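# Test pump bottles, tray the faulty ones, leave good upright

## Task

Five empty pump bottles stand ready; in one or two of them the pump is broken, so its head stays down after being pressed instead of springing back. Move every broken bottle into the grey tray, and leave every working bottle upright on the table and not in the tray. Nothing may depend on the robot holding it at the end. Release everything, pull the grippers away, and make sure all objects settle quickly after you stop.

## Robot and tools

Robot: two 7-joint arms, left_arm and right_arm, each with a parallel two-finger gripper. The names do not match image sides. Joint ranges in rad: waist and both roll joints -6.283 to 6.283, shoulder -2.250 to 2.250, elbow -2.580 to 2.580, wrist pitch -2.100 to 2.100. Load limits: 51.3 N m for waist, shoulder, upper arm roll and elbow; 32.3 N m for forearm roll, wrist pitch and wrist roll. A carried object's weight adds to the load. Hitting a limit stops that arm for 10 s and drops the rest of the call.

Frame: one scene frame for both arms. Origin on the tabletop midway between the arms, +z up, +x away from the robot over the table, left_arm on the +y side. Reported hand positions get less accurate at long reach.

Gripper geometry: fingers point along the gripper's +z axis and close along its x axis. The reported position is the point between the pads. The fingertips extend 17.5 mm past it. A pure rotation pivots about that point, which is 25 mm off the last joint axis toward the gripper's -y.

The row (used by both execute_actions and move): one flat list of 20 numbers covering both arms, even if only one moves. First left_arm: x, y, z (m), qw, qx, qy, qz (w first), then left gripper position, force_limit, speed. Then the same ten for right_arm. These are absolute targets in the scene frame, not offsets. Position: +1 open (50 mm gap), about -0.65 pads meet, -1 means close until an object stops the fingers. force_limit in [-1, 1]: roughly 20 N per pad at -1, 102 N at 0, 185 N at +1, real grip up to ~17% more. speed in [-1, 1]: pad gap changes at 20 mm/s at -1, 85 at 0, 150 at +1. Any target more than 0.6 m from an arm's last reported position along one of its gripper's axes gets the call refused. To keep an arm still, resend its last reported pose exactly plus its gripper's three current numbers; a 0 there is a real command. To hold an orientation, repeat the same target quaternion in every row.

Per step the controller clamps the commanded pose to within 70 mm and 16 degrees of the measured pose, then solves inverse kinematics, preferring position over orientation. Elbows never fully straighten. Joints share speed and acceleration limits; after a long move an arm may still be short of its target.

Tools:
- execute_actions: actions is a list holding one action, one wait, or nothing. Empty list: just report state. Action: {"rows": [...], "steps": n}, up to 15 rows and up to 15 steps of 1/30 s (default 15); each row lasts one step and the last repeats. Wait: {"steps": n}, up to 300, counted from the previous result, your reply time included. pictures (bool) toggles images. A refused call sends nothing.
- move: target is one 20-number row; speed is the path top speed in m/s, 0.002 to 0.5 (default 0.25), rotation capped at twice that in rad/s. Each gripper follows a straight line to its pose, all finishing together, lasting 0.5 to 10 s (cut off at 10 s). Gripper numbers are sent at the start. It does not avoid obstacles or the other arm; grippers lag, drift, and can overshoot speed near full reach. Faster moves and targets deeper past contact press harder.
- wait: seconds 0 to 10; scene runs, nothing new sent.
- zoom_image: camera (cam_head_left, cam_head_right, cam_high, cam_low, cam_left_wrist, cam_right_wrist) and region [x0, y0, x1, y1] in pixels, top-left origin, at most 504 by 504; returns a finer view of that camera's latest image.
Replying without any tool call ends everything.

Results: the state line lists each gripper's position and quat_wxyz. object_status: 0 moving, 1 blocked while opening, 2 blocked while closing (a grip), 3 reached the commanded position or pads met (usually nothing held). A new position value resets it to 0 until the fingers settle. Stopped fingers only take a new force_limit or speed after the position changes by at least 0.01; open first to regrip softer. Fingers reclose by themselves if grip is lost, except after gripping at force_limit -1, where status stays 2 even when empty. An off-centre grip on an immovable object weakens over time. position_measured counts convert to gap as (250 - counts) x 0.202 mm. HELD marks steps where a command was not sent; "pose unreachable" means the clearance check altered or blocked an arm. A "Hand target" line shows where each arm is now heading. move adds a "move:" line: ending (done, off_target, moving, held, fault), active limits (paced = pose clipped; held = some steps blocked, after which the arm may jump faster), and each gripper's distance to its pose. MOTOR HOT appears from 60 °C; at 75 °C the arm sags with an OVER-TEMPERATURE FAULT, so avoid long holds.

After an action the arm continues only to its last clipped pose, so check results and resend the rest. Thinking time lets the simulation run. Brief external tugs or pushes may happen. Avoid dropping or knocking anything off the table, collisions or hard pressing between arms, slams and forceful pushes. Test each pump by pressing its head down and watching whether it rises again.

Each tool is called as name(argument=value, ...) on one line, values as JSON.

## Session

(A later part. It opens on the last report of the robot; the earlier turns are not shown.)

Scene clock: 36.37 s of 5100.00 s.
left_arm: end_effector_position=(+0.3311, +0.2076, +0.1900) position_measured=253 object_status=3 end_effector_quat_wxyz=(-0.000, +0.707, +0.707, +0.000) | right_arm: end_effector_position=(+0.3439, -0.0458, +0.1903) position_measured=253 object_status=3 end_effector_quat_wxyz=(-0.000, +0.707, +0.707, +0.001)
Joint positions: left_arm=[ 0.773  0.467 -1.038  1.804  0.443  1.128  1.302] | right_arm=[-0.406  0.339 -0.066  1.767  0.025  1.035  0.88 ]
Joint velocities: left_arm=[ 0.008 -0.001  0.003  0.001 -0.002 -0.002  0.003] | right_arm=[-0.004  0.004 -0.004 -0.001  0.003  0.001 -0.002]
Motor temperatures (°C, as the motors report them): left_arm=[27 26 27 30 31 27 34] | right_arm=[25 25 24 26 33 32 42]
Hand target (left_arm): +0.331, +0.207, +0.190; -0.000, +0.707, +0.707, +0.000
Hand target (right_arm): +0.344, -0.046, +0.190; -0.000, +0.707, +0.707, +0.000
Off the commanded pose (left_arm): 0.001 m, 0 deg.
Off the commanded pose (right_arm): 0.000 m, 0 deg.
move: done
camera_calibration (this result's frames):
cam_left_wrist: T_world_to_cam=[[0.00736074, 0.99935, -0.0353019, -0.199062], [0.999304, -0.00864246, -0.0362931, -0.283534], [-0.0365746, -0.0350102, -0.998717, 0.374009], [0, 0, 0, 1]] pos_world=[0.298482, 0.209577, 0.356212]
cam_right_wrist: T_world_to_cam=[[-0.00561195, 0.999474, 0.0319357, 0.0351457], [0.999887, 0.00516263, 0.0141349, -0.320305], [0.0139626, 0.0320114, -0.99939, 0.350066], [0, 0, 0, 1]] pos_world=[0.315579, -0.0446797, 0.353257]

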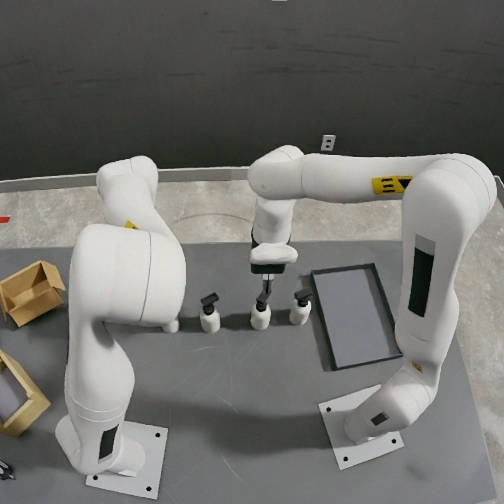

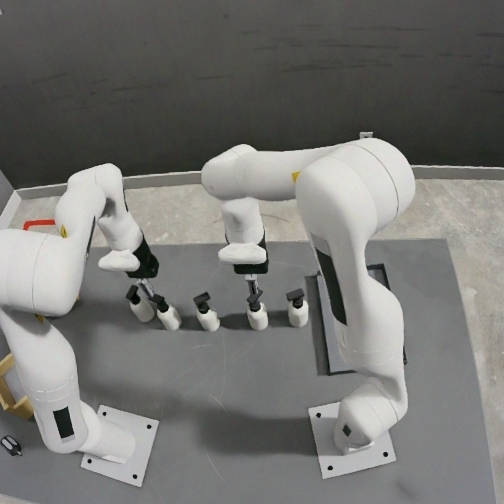

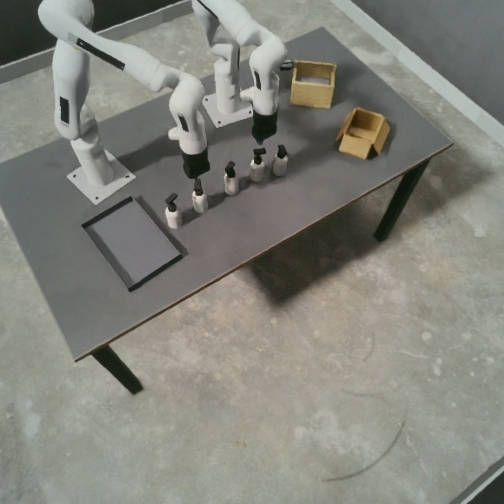

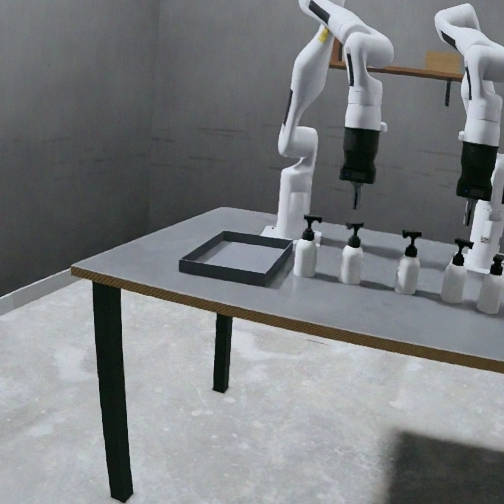

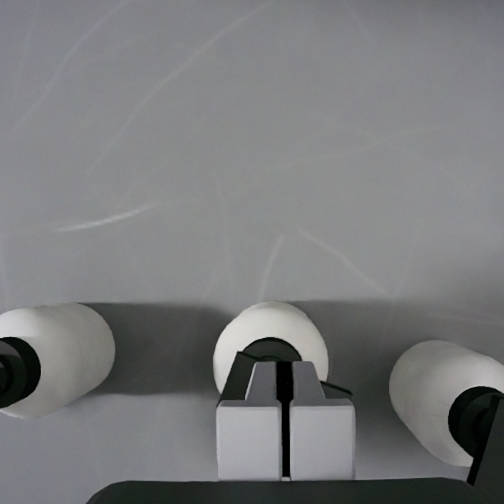

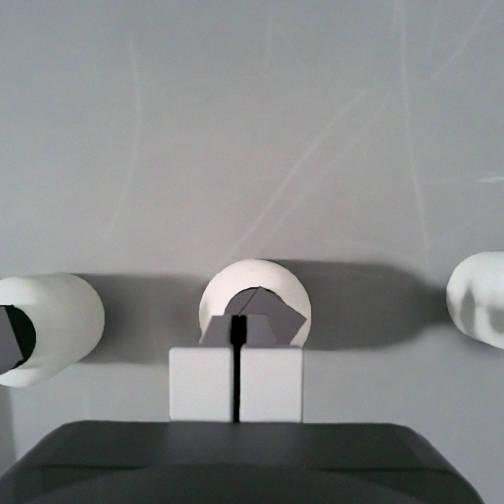

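move(target=[0.331,0.200,0.175,0,0.707,0.707,0,-1,0,1,0.342,-0.040,0.175,0,0.707,0.707,0,-1,0,1], speed=0.1)

move(target=[0.331,0.200,0.139,0,0.707,0.707,0,-1,0,1,0.342,-0.040,0.140,0,0.707,0.707,0,-1,0,1], speed=0.03)

move(target=[0.331,0.200,0.2,0,0.707,0.707,0,-1,0,1,0.342,-0.040,0.2,0,0.707,0.707,0,-1,0,1], speed=0.15)

move(target=[0.27,0.33,0.3,0,0.707,0.707,0,-1,0,1,0.36,0.09,0.25,0,0.707,0.707,0,-1,0,1])

zoom_image(camera="cam_low", region=[280, 180, 504, 320])

Scene clock: 49.30 s of 5100.00 s.
left_arm: end_effector_position=(+0.3310, +0.2000, +0.1751) position_measured=253 object_status=3 end_effector_quat_wxyz=(+0.000, +0.707, +0.707, +0.000) | right_arm: end_effector_position=(+0.3421, -0.0400, +0.1751) position_measured=253 object_status=3 end_effector_quat_wxyz=(-0.000, +0.707, +0.707, +0.000)
Joint positions: left_arm=[ 0.773  0.491 -1.02   1.825  0.47   1.092  1.297] | right_arm=[-0.419  0.363 -0.069  1.787  0.029  0.992  0.863]
Joint velocities: left_arm=[-0.001  0.002  0.001  0.001  0.002 -0.003 -0.   ] | right_arm=[-0.001  0.003 -0.001  0.002  0.001 -0.003 -0.002]
Motor temperatures (°C, as the motors report them): left_arm=[27 27 27 30 31 27 34] | right_arm=[25 25 24 26 33 32 42]
Hand target (left_arm): +0.331, +0.200, +0.175; -0.000, +0.707, +0.707, +0.000
Hand target (right_arm): +0.342, -0.040, +0.175; -0.000, +0.707, +0.707, +0.000
Off the commanded pose (left_arm): 0.000 m, 0 deg.
Off the commanded pose (right_arm): 0.000 m, 0 deg.
After step 90, 9.20 s passed at rest.
move: done
camera_calibration (this result's frames):
cam_left_wrist: T_world_to_cam=[[0.00813836, 0.999316, -0.036067, -0.19218], [0.999292, -0.00945281, -0.0364253, -0.28383], [-0.0367413, -0.035745, -0.998685, 0.35907], [0, 0, 0, 1]] pos_world=[0.298385, 0.202201, 0.341328]
cam_right_wrist: T_world_to_cam=[[-0.00611199, 0.999506, 0.0308342, 0.0301765], [0.999887, 0.00568451, 0.0139325, -0.318235], [0.0137503, 0.0309158, -0.999427, 0.334803], [0, 0, 0, 1]] pos_world=[0.31378, -0.0387033, 0.338115]

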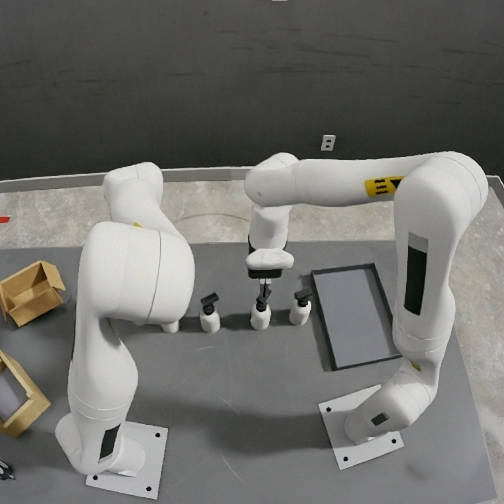

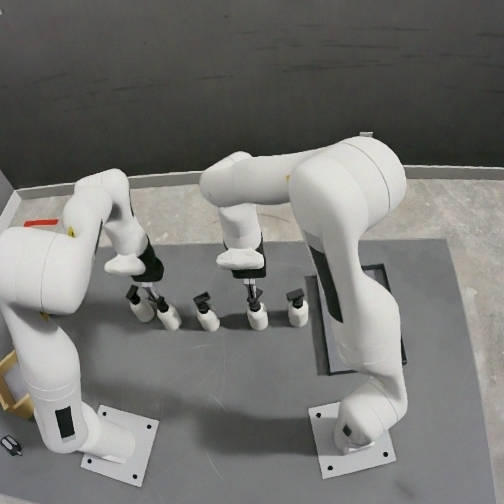

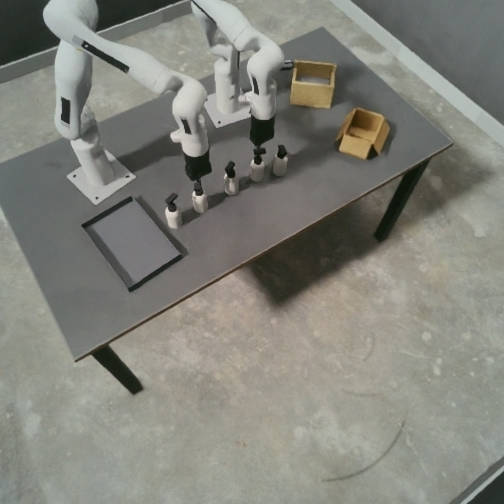

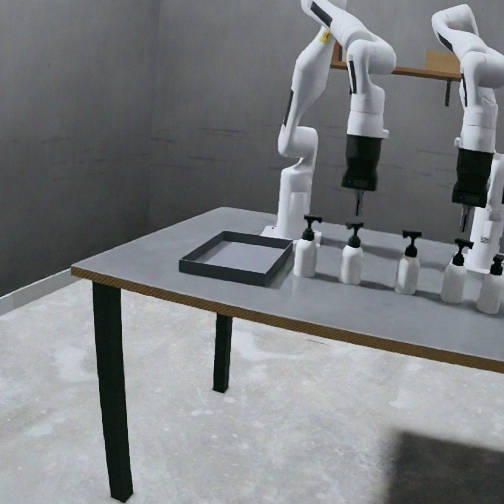

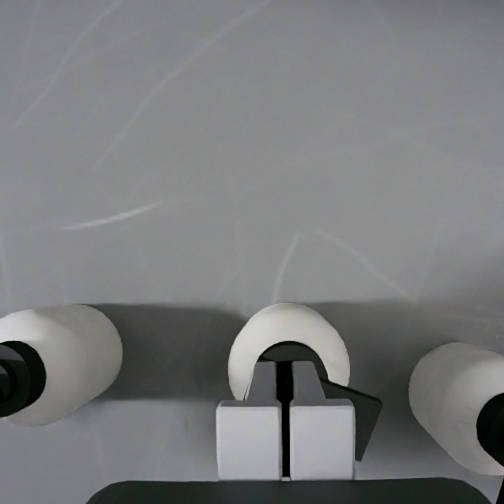

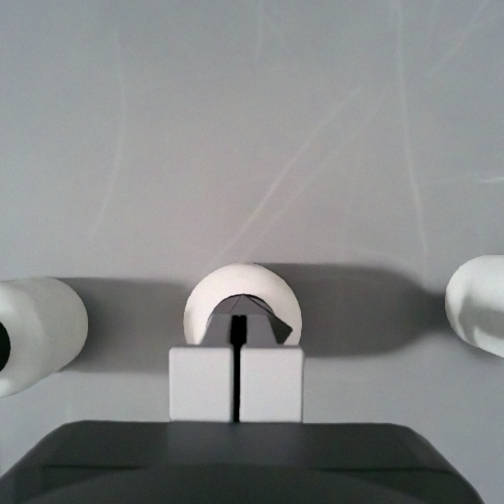

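Scene clock: 50.73 s of 5100.00 s.
left_arm: end_effector_position=(+0.3320, +0.1999, +0.1412) position_measured=253 object_status=3 end_effector_quat_wxyz=(+0.002, +0.707, +0.707, +0.000) | right_arm: end_effector_position=(+0.3436, -0.0386, +0.1438) position_measured=253 object_status=3 end_effector_quat_wxyz=(+0.000, +0.707, +0.707, +0.004)
Joint positions: left_arm=[ 0.736  0.539 -0.979  1.882  0.533  1.004  1.241] | right_arm=[-0.421  0.406 -0.068  1.839  0.035  0.889  0.857]
Joint velocities: left_arm=[-0.003 -0.003  0.001  0.002  0.003 -0.001 -0.004] | right_arm=[-0.    -0.001  0.     0.003  0.001 -0.004 -0.   ]
Motor temperatures (°C, as the motors report them): left_arm=[27 27 27 30 31 27 34] | right_arm=[25 25 24 26 33 32 42]
Hand target (left_arm): +0.331, +0.200, +0.139; -0.000, +0.707, +0.707, +0.000
Hand target (right_arm): +0.342, -0.040, +0.140; -0.000, +0.707, +0.707, -0.000
Off the commanded pose (left_arm): 0.002 m, 0 deg.
Off the commanded pose (right_arm): 0.004 m, 0 deg.
move: off_target (right_arm)
camera_calibration (this result's frames):
cam_left_wrist: T_world_to_cam=[[0.00841316, 0.999217, -0.0386678, -0.192973], [0.99941, -0.0096902, -0.0329579, -0.286532], [-0.0333068, -0.0383677, -0.998708, 0.324627], [0, 0, 0, 1]] pos_world=[0.298799, 0.202501, 0.307303]
cam_right_wrist: T_world_to_cam=[[-0.00635591, 0.999337, 0.0358475, 0.0290805], [0.999778, 0.00563119, 0.0202814, -0.320255], [0.0200661, 0.0359684, -0.999151, 0.301463], [0, 0, 0, 1]] pos_world=[0.31432, -0.0381009, 0.30666]

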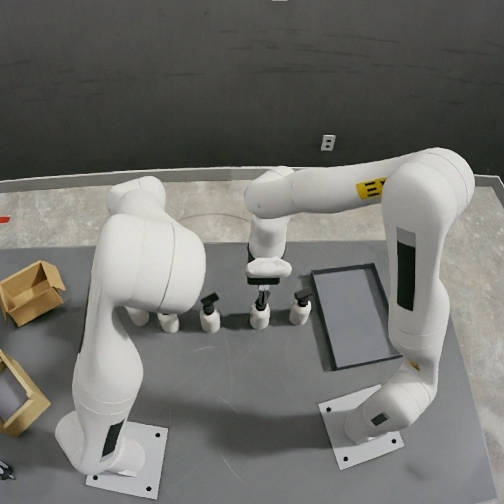

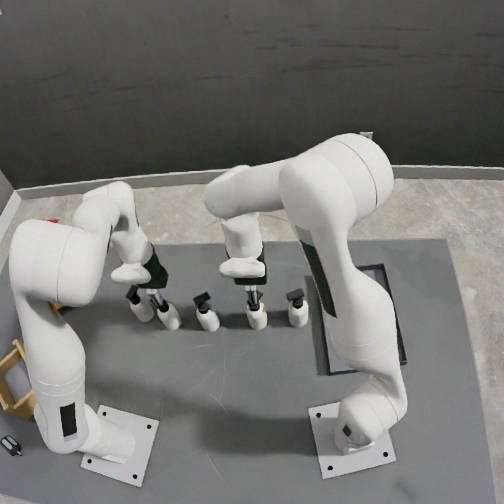

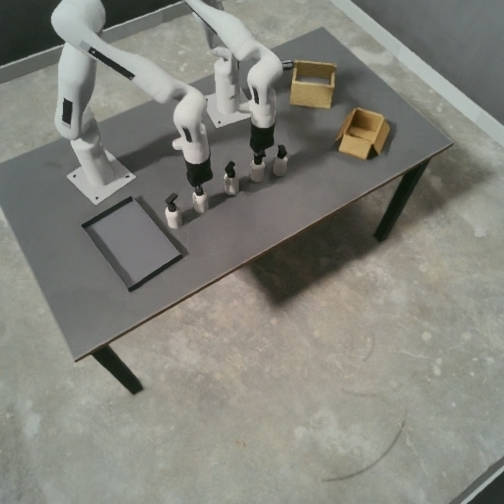

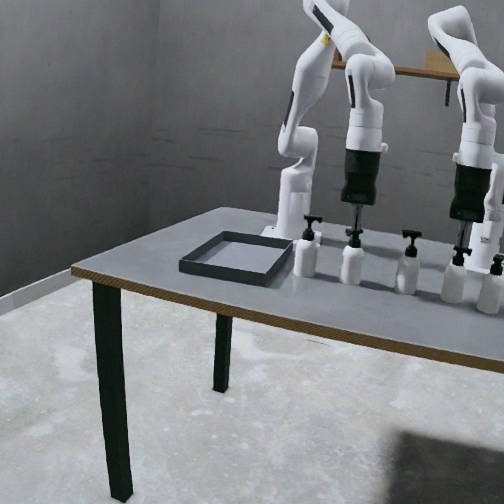

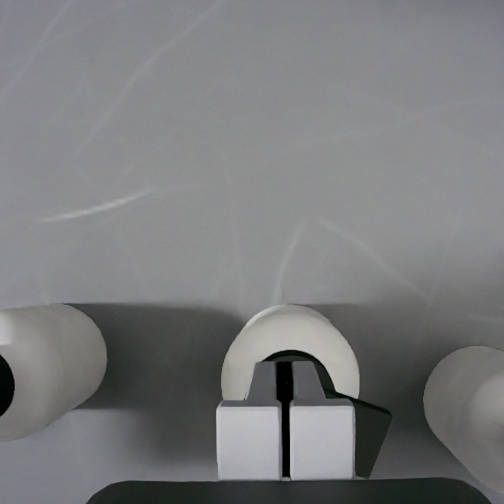

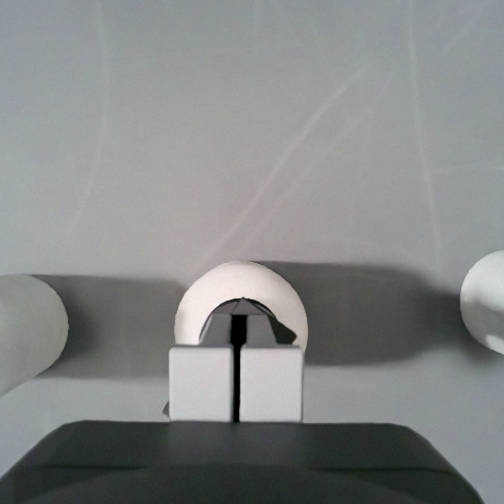

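Scene clock: 51.60 s of 5100.00 s.
left_arm: end_effector_position=(+0.3312, +0.2000, +0.1998) position_measured=253 object_status=3 end_effector_quat_wxyz=(-0.000, +0.707, +0.707, -0.000) | right_arm: end_effector_position=(+0.3418, -0.0402, +0.2000) position_measured=253 object_status=3 end_effector_quat_wxyz=(+0.000, +0.707, +0.707, -0.000)
Joint positions: left_arm=[ 0.793  0.457 -1.042  1.779  0.429  1.156  1.334] | right_arm=[-0.419  0.331 -0.068  1.743  0.025  1.068  0.866]
Joint velocities: left_arm=[ 0.002 -0.002  0.001 -0.001 -0.     0.001  0.001] | right_arm=[-0.    -0.002 -0.    -0.    -0.001  0.001 -0.   ]
Motor temperatures (°C, as the motors report them): left_arm=[27 27 27 30 31 27 34] | right_arm=[25 25 24 26 33 32 42]
Hand target (left_arm): +0.331, +0.200, +0.200; +0.000, +0.707, +0.707, -0.000
Hand target (right_arm): +0.342, -0.040, +0.200; +0.000, +0.707, +0.707, -0.000
Off the commanded pose (left_arm): 0.000 m, 0 deg.
Off the commanded pose (right_arm): 0.000 m, 0 deg.
move: done
camera_calibration (this result's frames):
cam_left_wrist: T_world_to_cam=[[0.00781696, 0.999324, -0.0359104, -0.19117], [0.999285, -0.00913504, -0.0366885, -0.283188], [-0.0369917, -0.0355979, -0.998681, 0.383787], [0, 0, 0, 1]] pos_world=[0.298676, 0.202116, 0.366026]
cam_right_wrist: T_world_to_cam=[[-0.0058495, 0.999519, 0.0304691, 0.0295911], [0.999891, 0.00543216, 0.0137619, -0.318308], [0.0135898, 0.0305463, -0.999441, 0.359717], [0, 0, 0, 1]] pos_world=[0.313558, -0.0388358, 0.362995]

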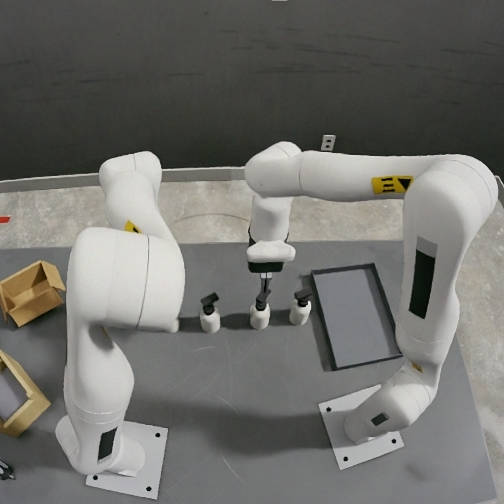

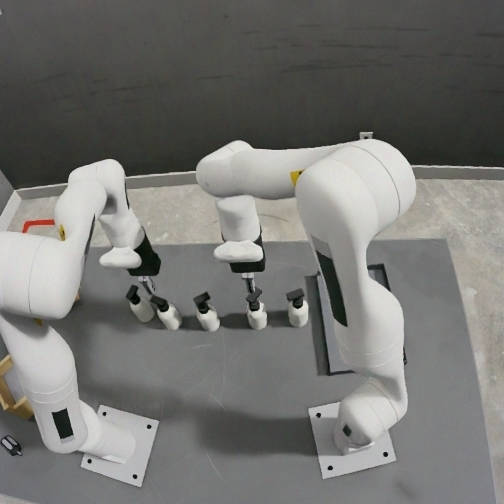

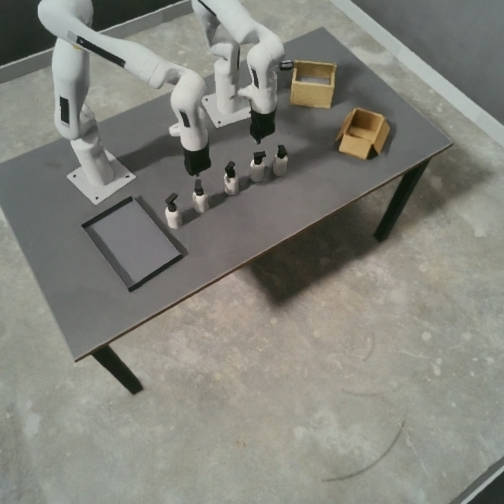

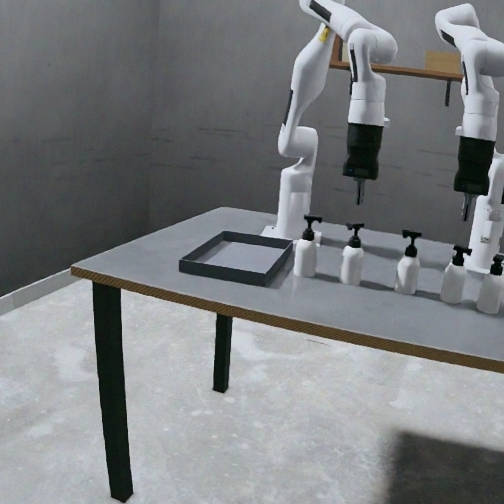

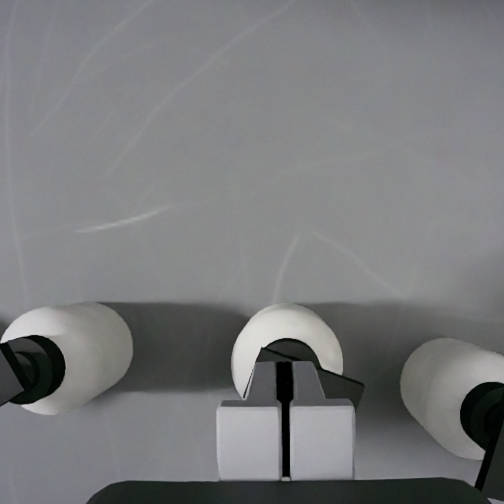

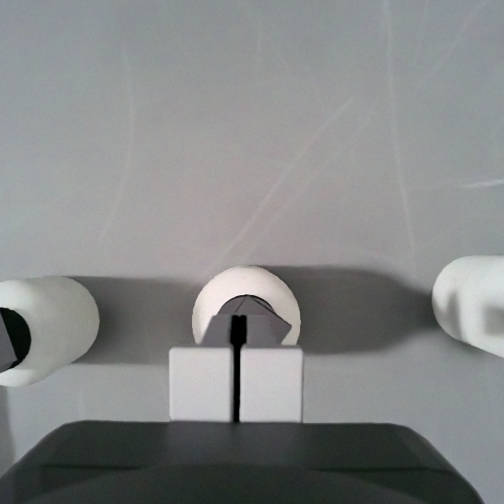

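Scene clock: 52.83 s of 5100.00 s.
left_arm: end_effector_position=(+0.2703, +0.3295, +0.3000) position_measured=253 object_status=3 end_effector_quat_wxyz=(-0.000, +0.707, +0.707, -0.000) | right_arm: end_effector_position=(+0.3595, +0.0899, +0.2506) position_measured=253 object_status=3 end_effector_quat_wxyz=(-0.000, +0.707, +0.707, +0.001)
Joint positions: left_arm=[ 0.794  0.136 -1.224  1.748  0.131  1.35   1.26 ] | right_arm=[-0.594  0.508 -0.089  1.291  0.044  1.344  0.679]
Joint velocities: left_arm=[ 0.005 -0.008  0.    -0.001 -0.003  0.001  0.002] | right_arm=[-0.003  0.01  -0.001 -0.005  0.001  0.004 -0.002]
Motor temperatures (°C, as the motors report them): left_arm=[27 27 27 30 31 27 34] | right_arm=[25 25 24 26 33 32 42]
Hand target (left_arm): +0.270, +0.329, +0.300; +0.000, +0.707, +0.707, -0.000
Hand target (right_arm): +0.359, +0.090, +0.250; -0.000, +0.707, +0.707, +0.000
Off the commanded pose (left_arm): 0.001 m, 0 deg.
Off the commanded pose (right_arm): 0.001 m, 0 deg.
move: done
camera_calibration (this result's frames):
cam_left_wrist: T_world_to_cam=[[0.00825949, 0.999311, -0.0361873, -0.316572], [0.999256, -0.00961198, -0.0373615, -0.217083], [-0.0376836, -0.0358518, -0.998646, 0.48642], [0, 0, 0, 1]] pos_world=[0.237866, 0.331707, 0.466196]
cam_right_wrist: T_world_to_cam=[[-0.00536071, 0.999478, 0.0318735, -0.102404], [0.999884, 0.00490334, 0.0144105, -0.337543], [0.0142467, 0.031947, -0.999388, 0.405755], [0, 0, 0, 1]] pos_world=[0.331174, 0.0910426, 0.413635]

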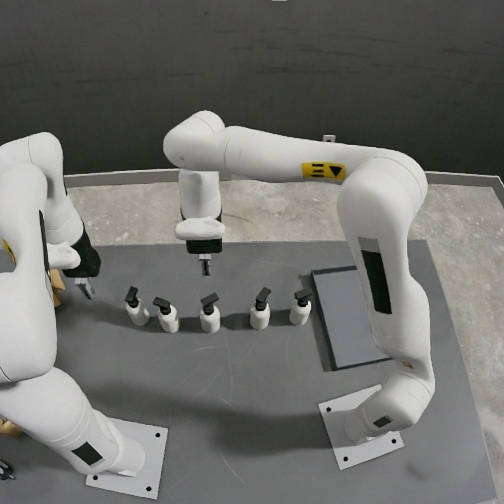

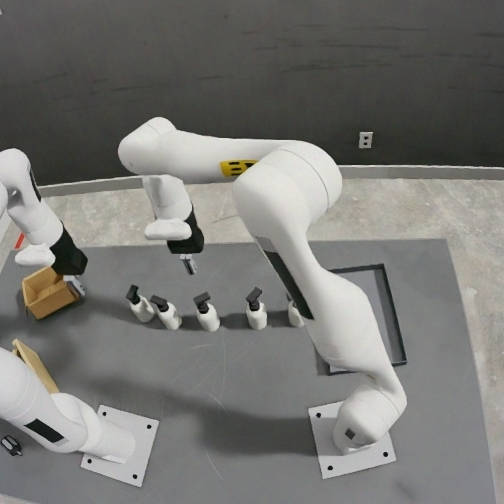

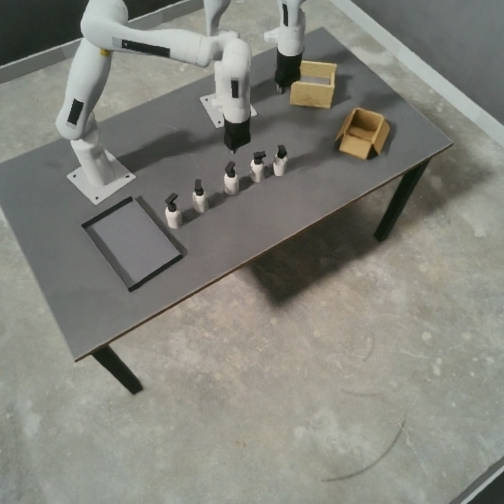

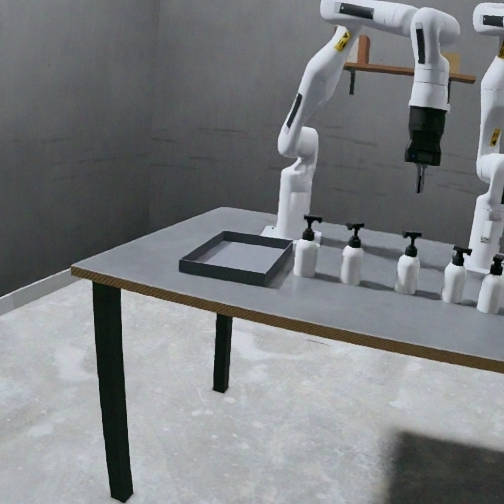

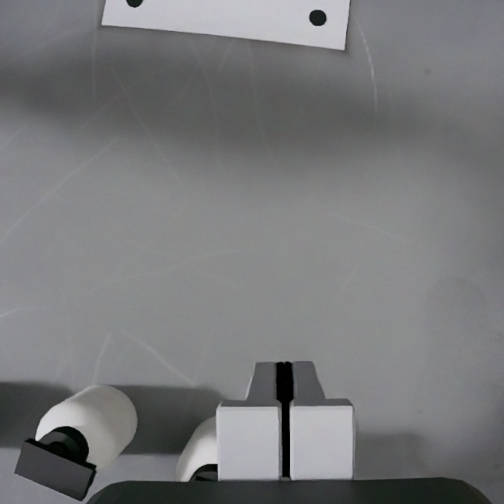

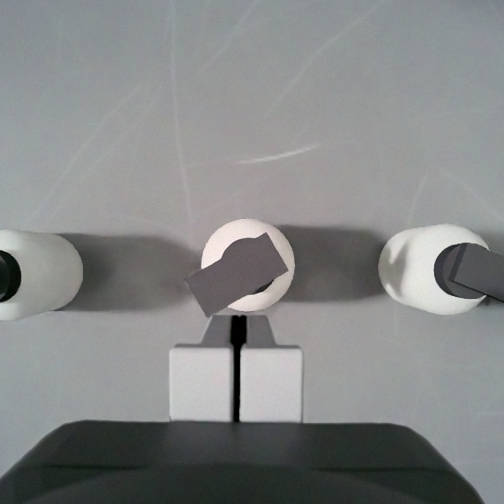

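Region (280, 180, 504, 320) of cam_low's 504x504 image, scaled by 2.250, with more detail than that image has; it fills the top 315 rows of this view, and the rest is white.

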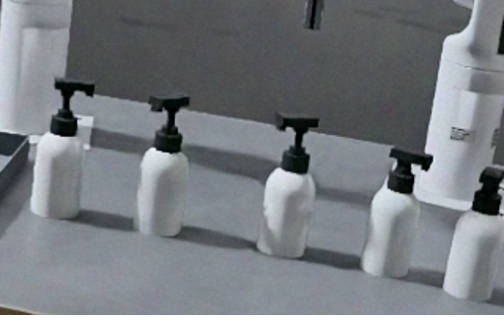

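move(target=[0.2,0.42,0.3,0,0.707,0.707,0,1,0,1,0.36,0.20,0.25,0,0.707,0.707,0,1,-0.3,1])

Scene clock: 60.77 s of 5100.00 s.
left_arm: end_effector_position=(+0.2002, +0.4196, +0.3001) position_measured=3 object_status=3 end_effector_quat_wxyz=(-0.001, +0.708, +0.707, -0.000) | right_arm: end_effector_position=(+0.3597, +0.1999, +0.2509) position_measured=3 object_status=3 end_effector_quat_wxyz=(-0.000, +0.707, +0.707, +0.001)
Joint positions: left_arm=[ 0.76  -0.146 -1.238  1.852 -0.143  1.341  1.274] | right_arm=[-0.731  0.731 -0.089  0.891  0.059  1.52   0.561]
Joint velocities: left_arm=[-0.007 -0.017  0.01   0.003 -0.006 -0.     0.007] | right_arm=[-0.004  0.017 -0.001 -0.013  0.     0.009 -0.   ]
Motor temperatures (°C, as the motors report them): left_arm=[27 26 27 30 31 27 34] | right_arm=[25 25 24 26 33 32 42]
Hand target (left_arm): +0.200, +0.420, +0.300; +0.000, +0.707, +0.707, -0.000
Hand target (right_arm): +0.360, +0.200, +0.250; -0.000, +0.707, +0.707, +0.000
Off the commanded pose (left_arm): 0.000 m, 0 deg.
Off the commanded pose (right_arm): 0.001 m, 0 deg.
After step 90, 3.93 s passed at rest.
move: done
camera_calibration (this result's frames):
cam_left_wrist: T_world_to_cam=[[0.00930023, 0.999333, -0.0353148, -0.406509], [0.999229, -0.0106347, -0.0377898, -0.145626], [-0.0381401, -0.0349361, -0.998662, 0.486861], [0, 0, 0, 1]] pos_world=[0.167863, 0.421698, 0.46635]
cam_right_wrist: T_world_to_cam=[[-0.0056101, 0.999466, 0.0321754, -0.212284], [0.99988, 0.00514288, 0.0145855, -0.33833], [0.0144122, 0.0322534, -0.999376, 0.402355], [0, 0, 0, 1]] pos_world=[0.3313, 0.200934, 0.413869]

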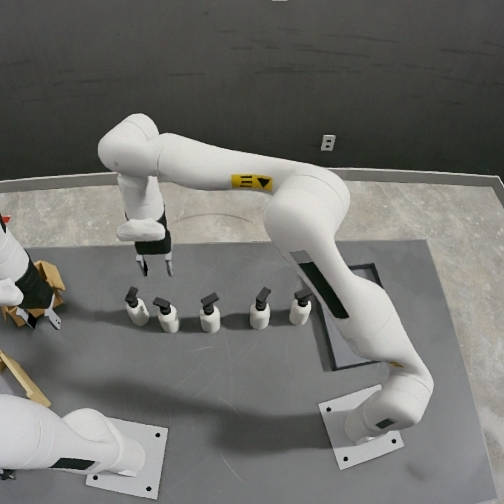

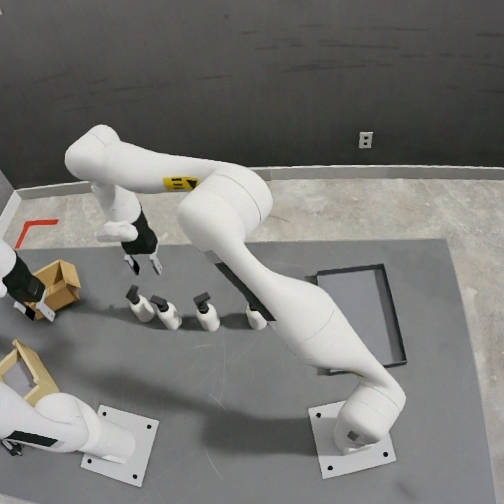

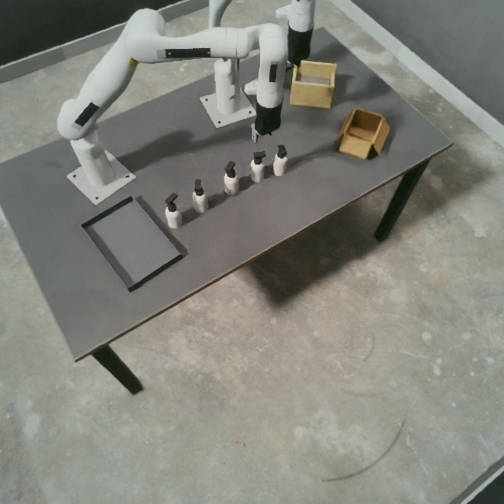

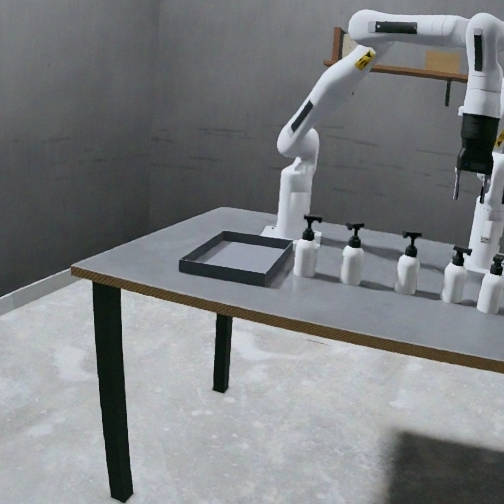

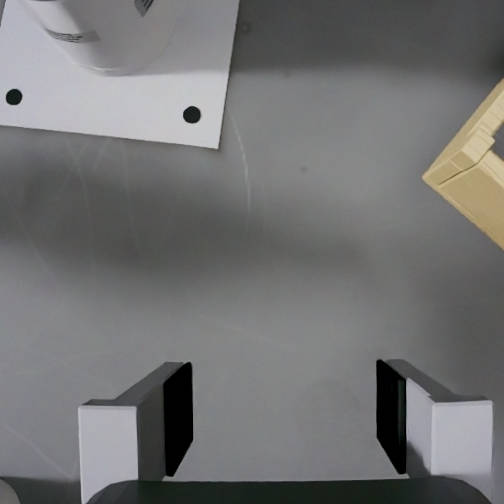

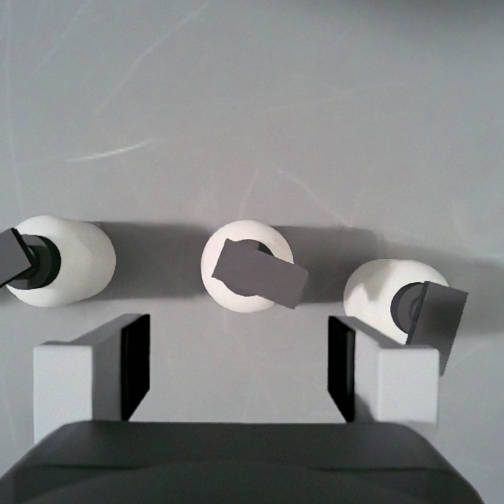

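move(target=[0.2,0.42,0.3,0,0.707,0.707,0,1,0,1,0.336,0.206,0.19,0,0.242,0.970,0,1,-0.3,1])

Scene clock: 68.77 s of 5100.00 s.
left_arm: end_effector_position=(+0.2000, +0.4200, +0.3000) position_measured=3 object_status=3 end_effector_quat_wxyz=(+0.000, +0.707, +0.707, +0.000) | right_arm: end_effector_position=(+0.3361, +0.2062, +0.1899) position_measured=3 object_status=3 end_effector_quat_wxyz=(-0.000, +0.242, +0.970, +0.000)
Joint positions: left_arm=[ 0.759 -0.149 -1.237  1.852 -0.144  1.34   1.275] | right_arm=[-0.704  0.779 -0.32   1.017  0.227  1.377  1.464]
Joint velocities: left_arm=[-0.    -0.    -0.001  0.001 -0.    -0.    -0.001] | right_arm=[ 0.002 -0.    -0.     0.     0.001 -0.001  0.003]
Motor temperatures (°C, as the motors report them): left_arm=[27 26 27 30 31 27 34] | right_arm=[25 25 24 26 33 32 42]
Hand target (left_arm): +0.200, +0.420, +0.300; +0.000, +0.707, +0.707, -0.000
Hand target (right_arm): +0.336, +0.206, +0.190; -0.000, +0.242, +0.970, +0.000
Off the commanded pose (left_arm): 0.000 m, 0 deg.
Off the commanded pose (right_arm): 0.000 m, 0 deg.
After step 90, 2.43 s passed at rest.
move: done
camera_calibration (this result's frames):
cam_left_wrist: T_world_to_cam=[[0.00808354, 0.99932, -0.0359808, -0.40644], [0.999287, -0.0094001, -0.0365731, -0.146306], [-0.0368865, -0.0356595, -0.998683, 0.486824], [0, 0, 0, 1]] pos_world=[0.167444, 0.422148, 0.466208]
cam_right_wrist: T_world_to_cam=[[-0.885138, 0.4643, 0.030923, 0.189365], [0.464861, 0.885273, 0.0140171, -0.315452], [-0.0208672, 0.026782, -0.999423, 0.354552], [0, 0, 0, 1]] pos_world=[0.321654, 0.181843, 0.352913]

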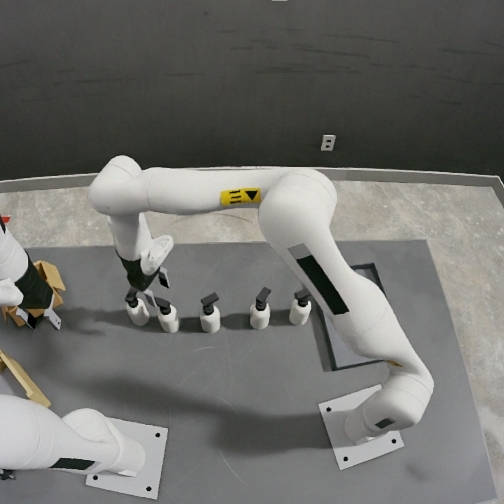

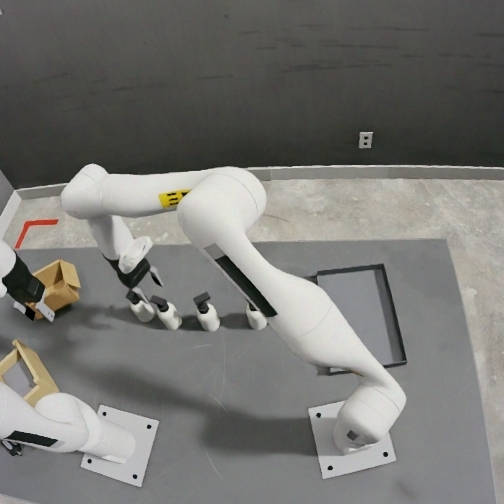

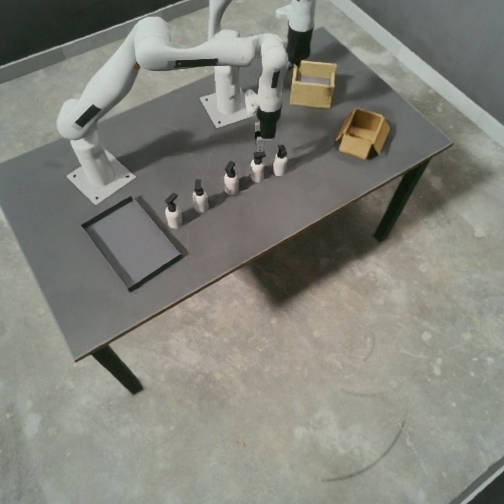

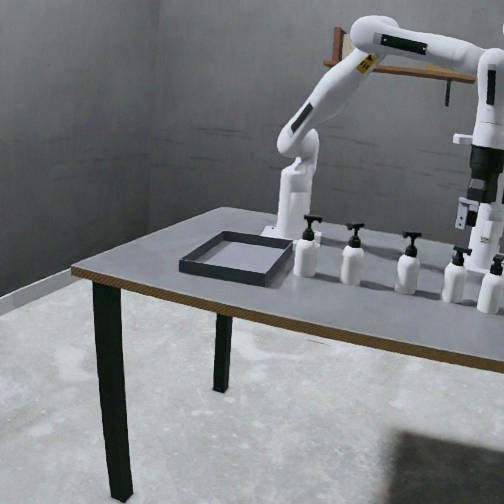

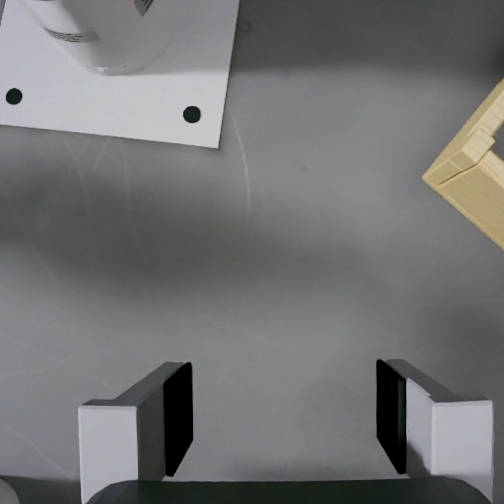

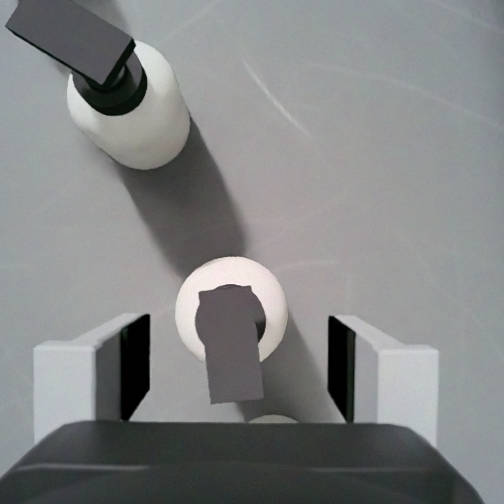

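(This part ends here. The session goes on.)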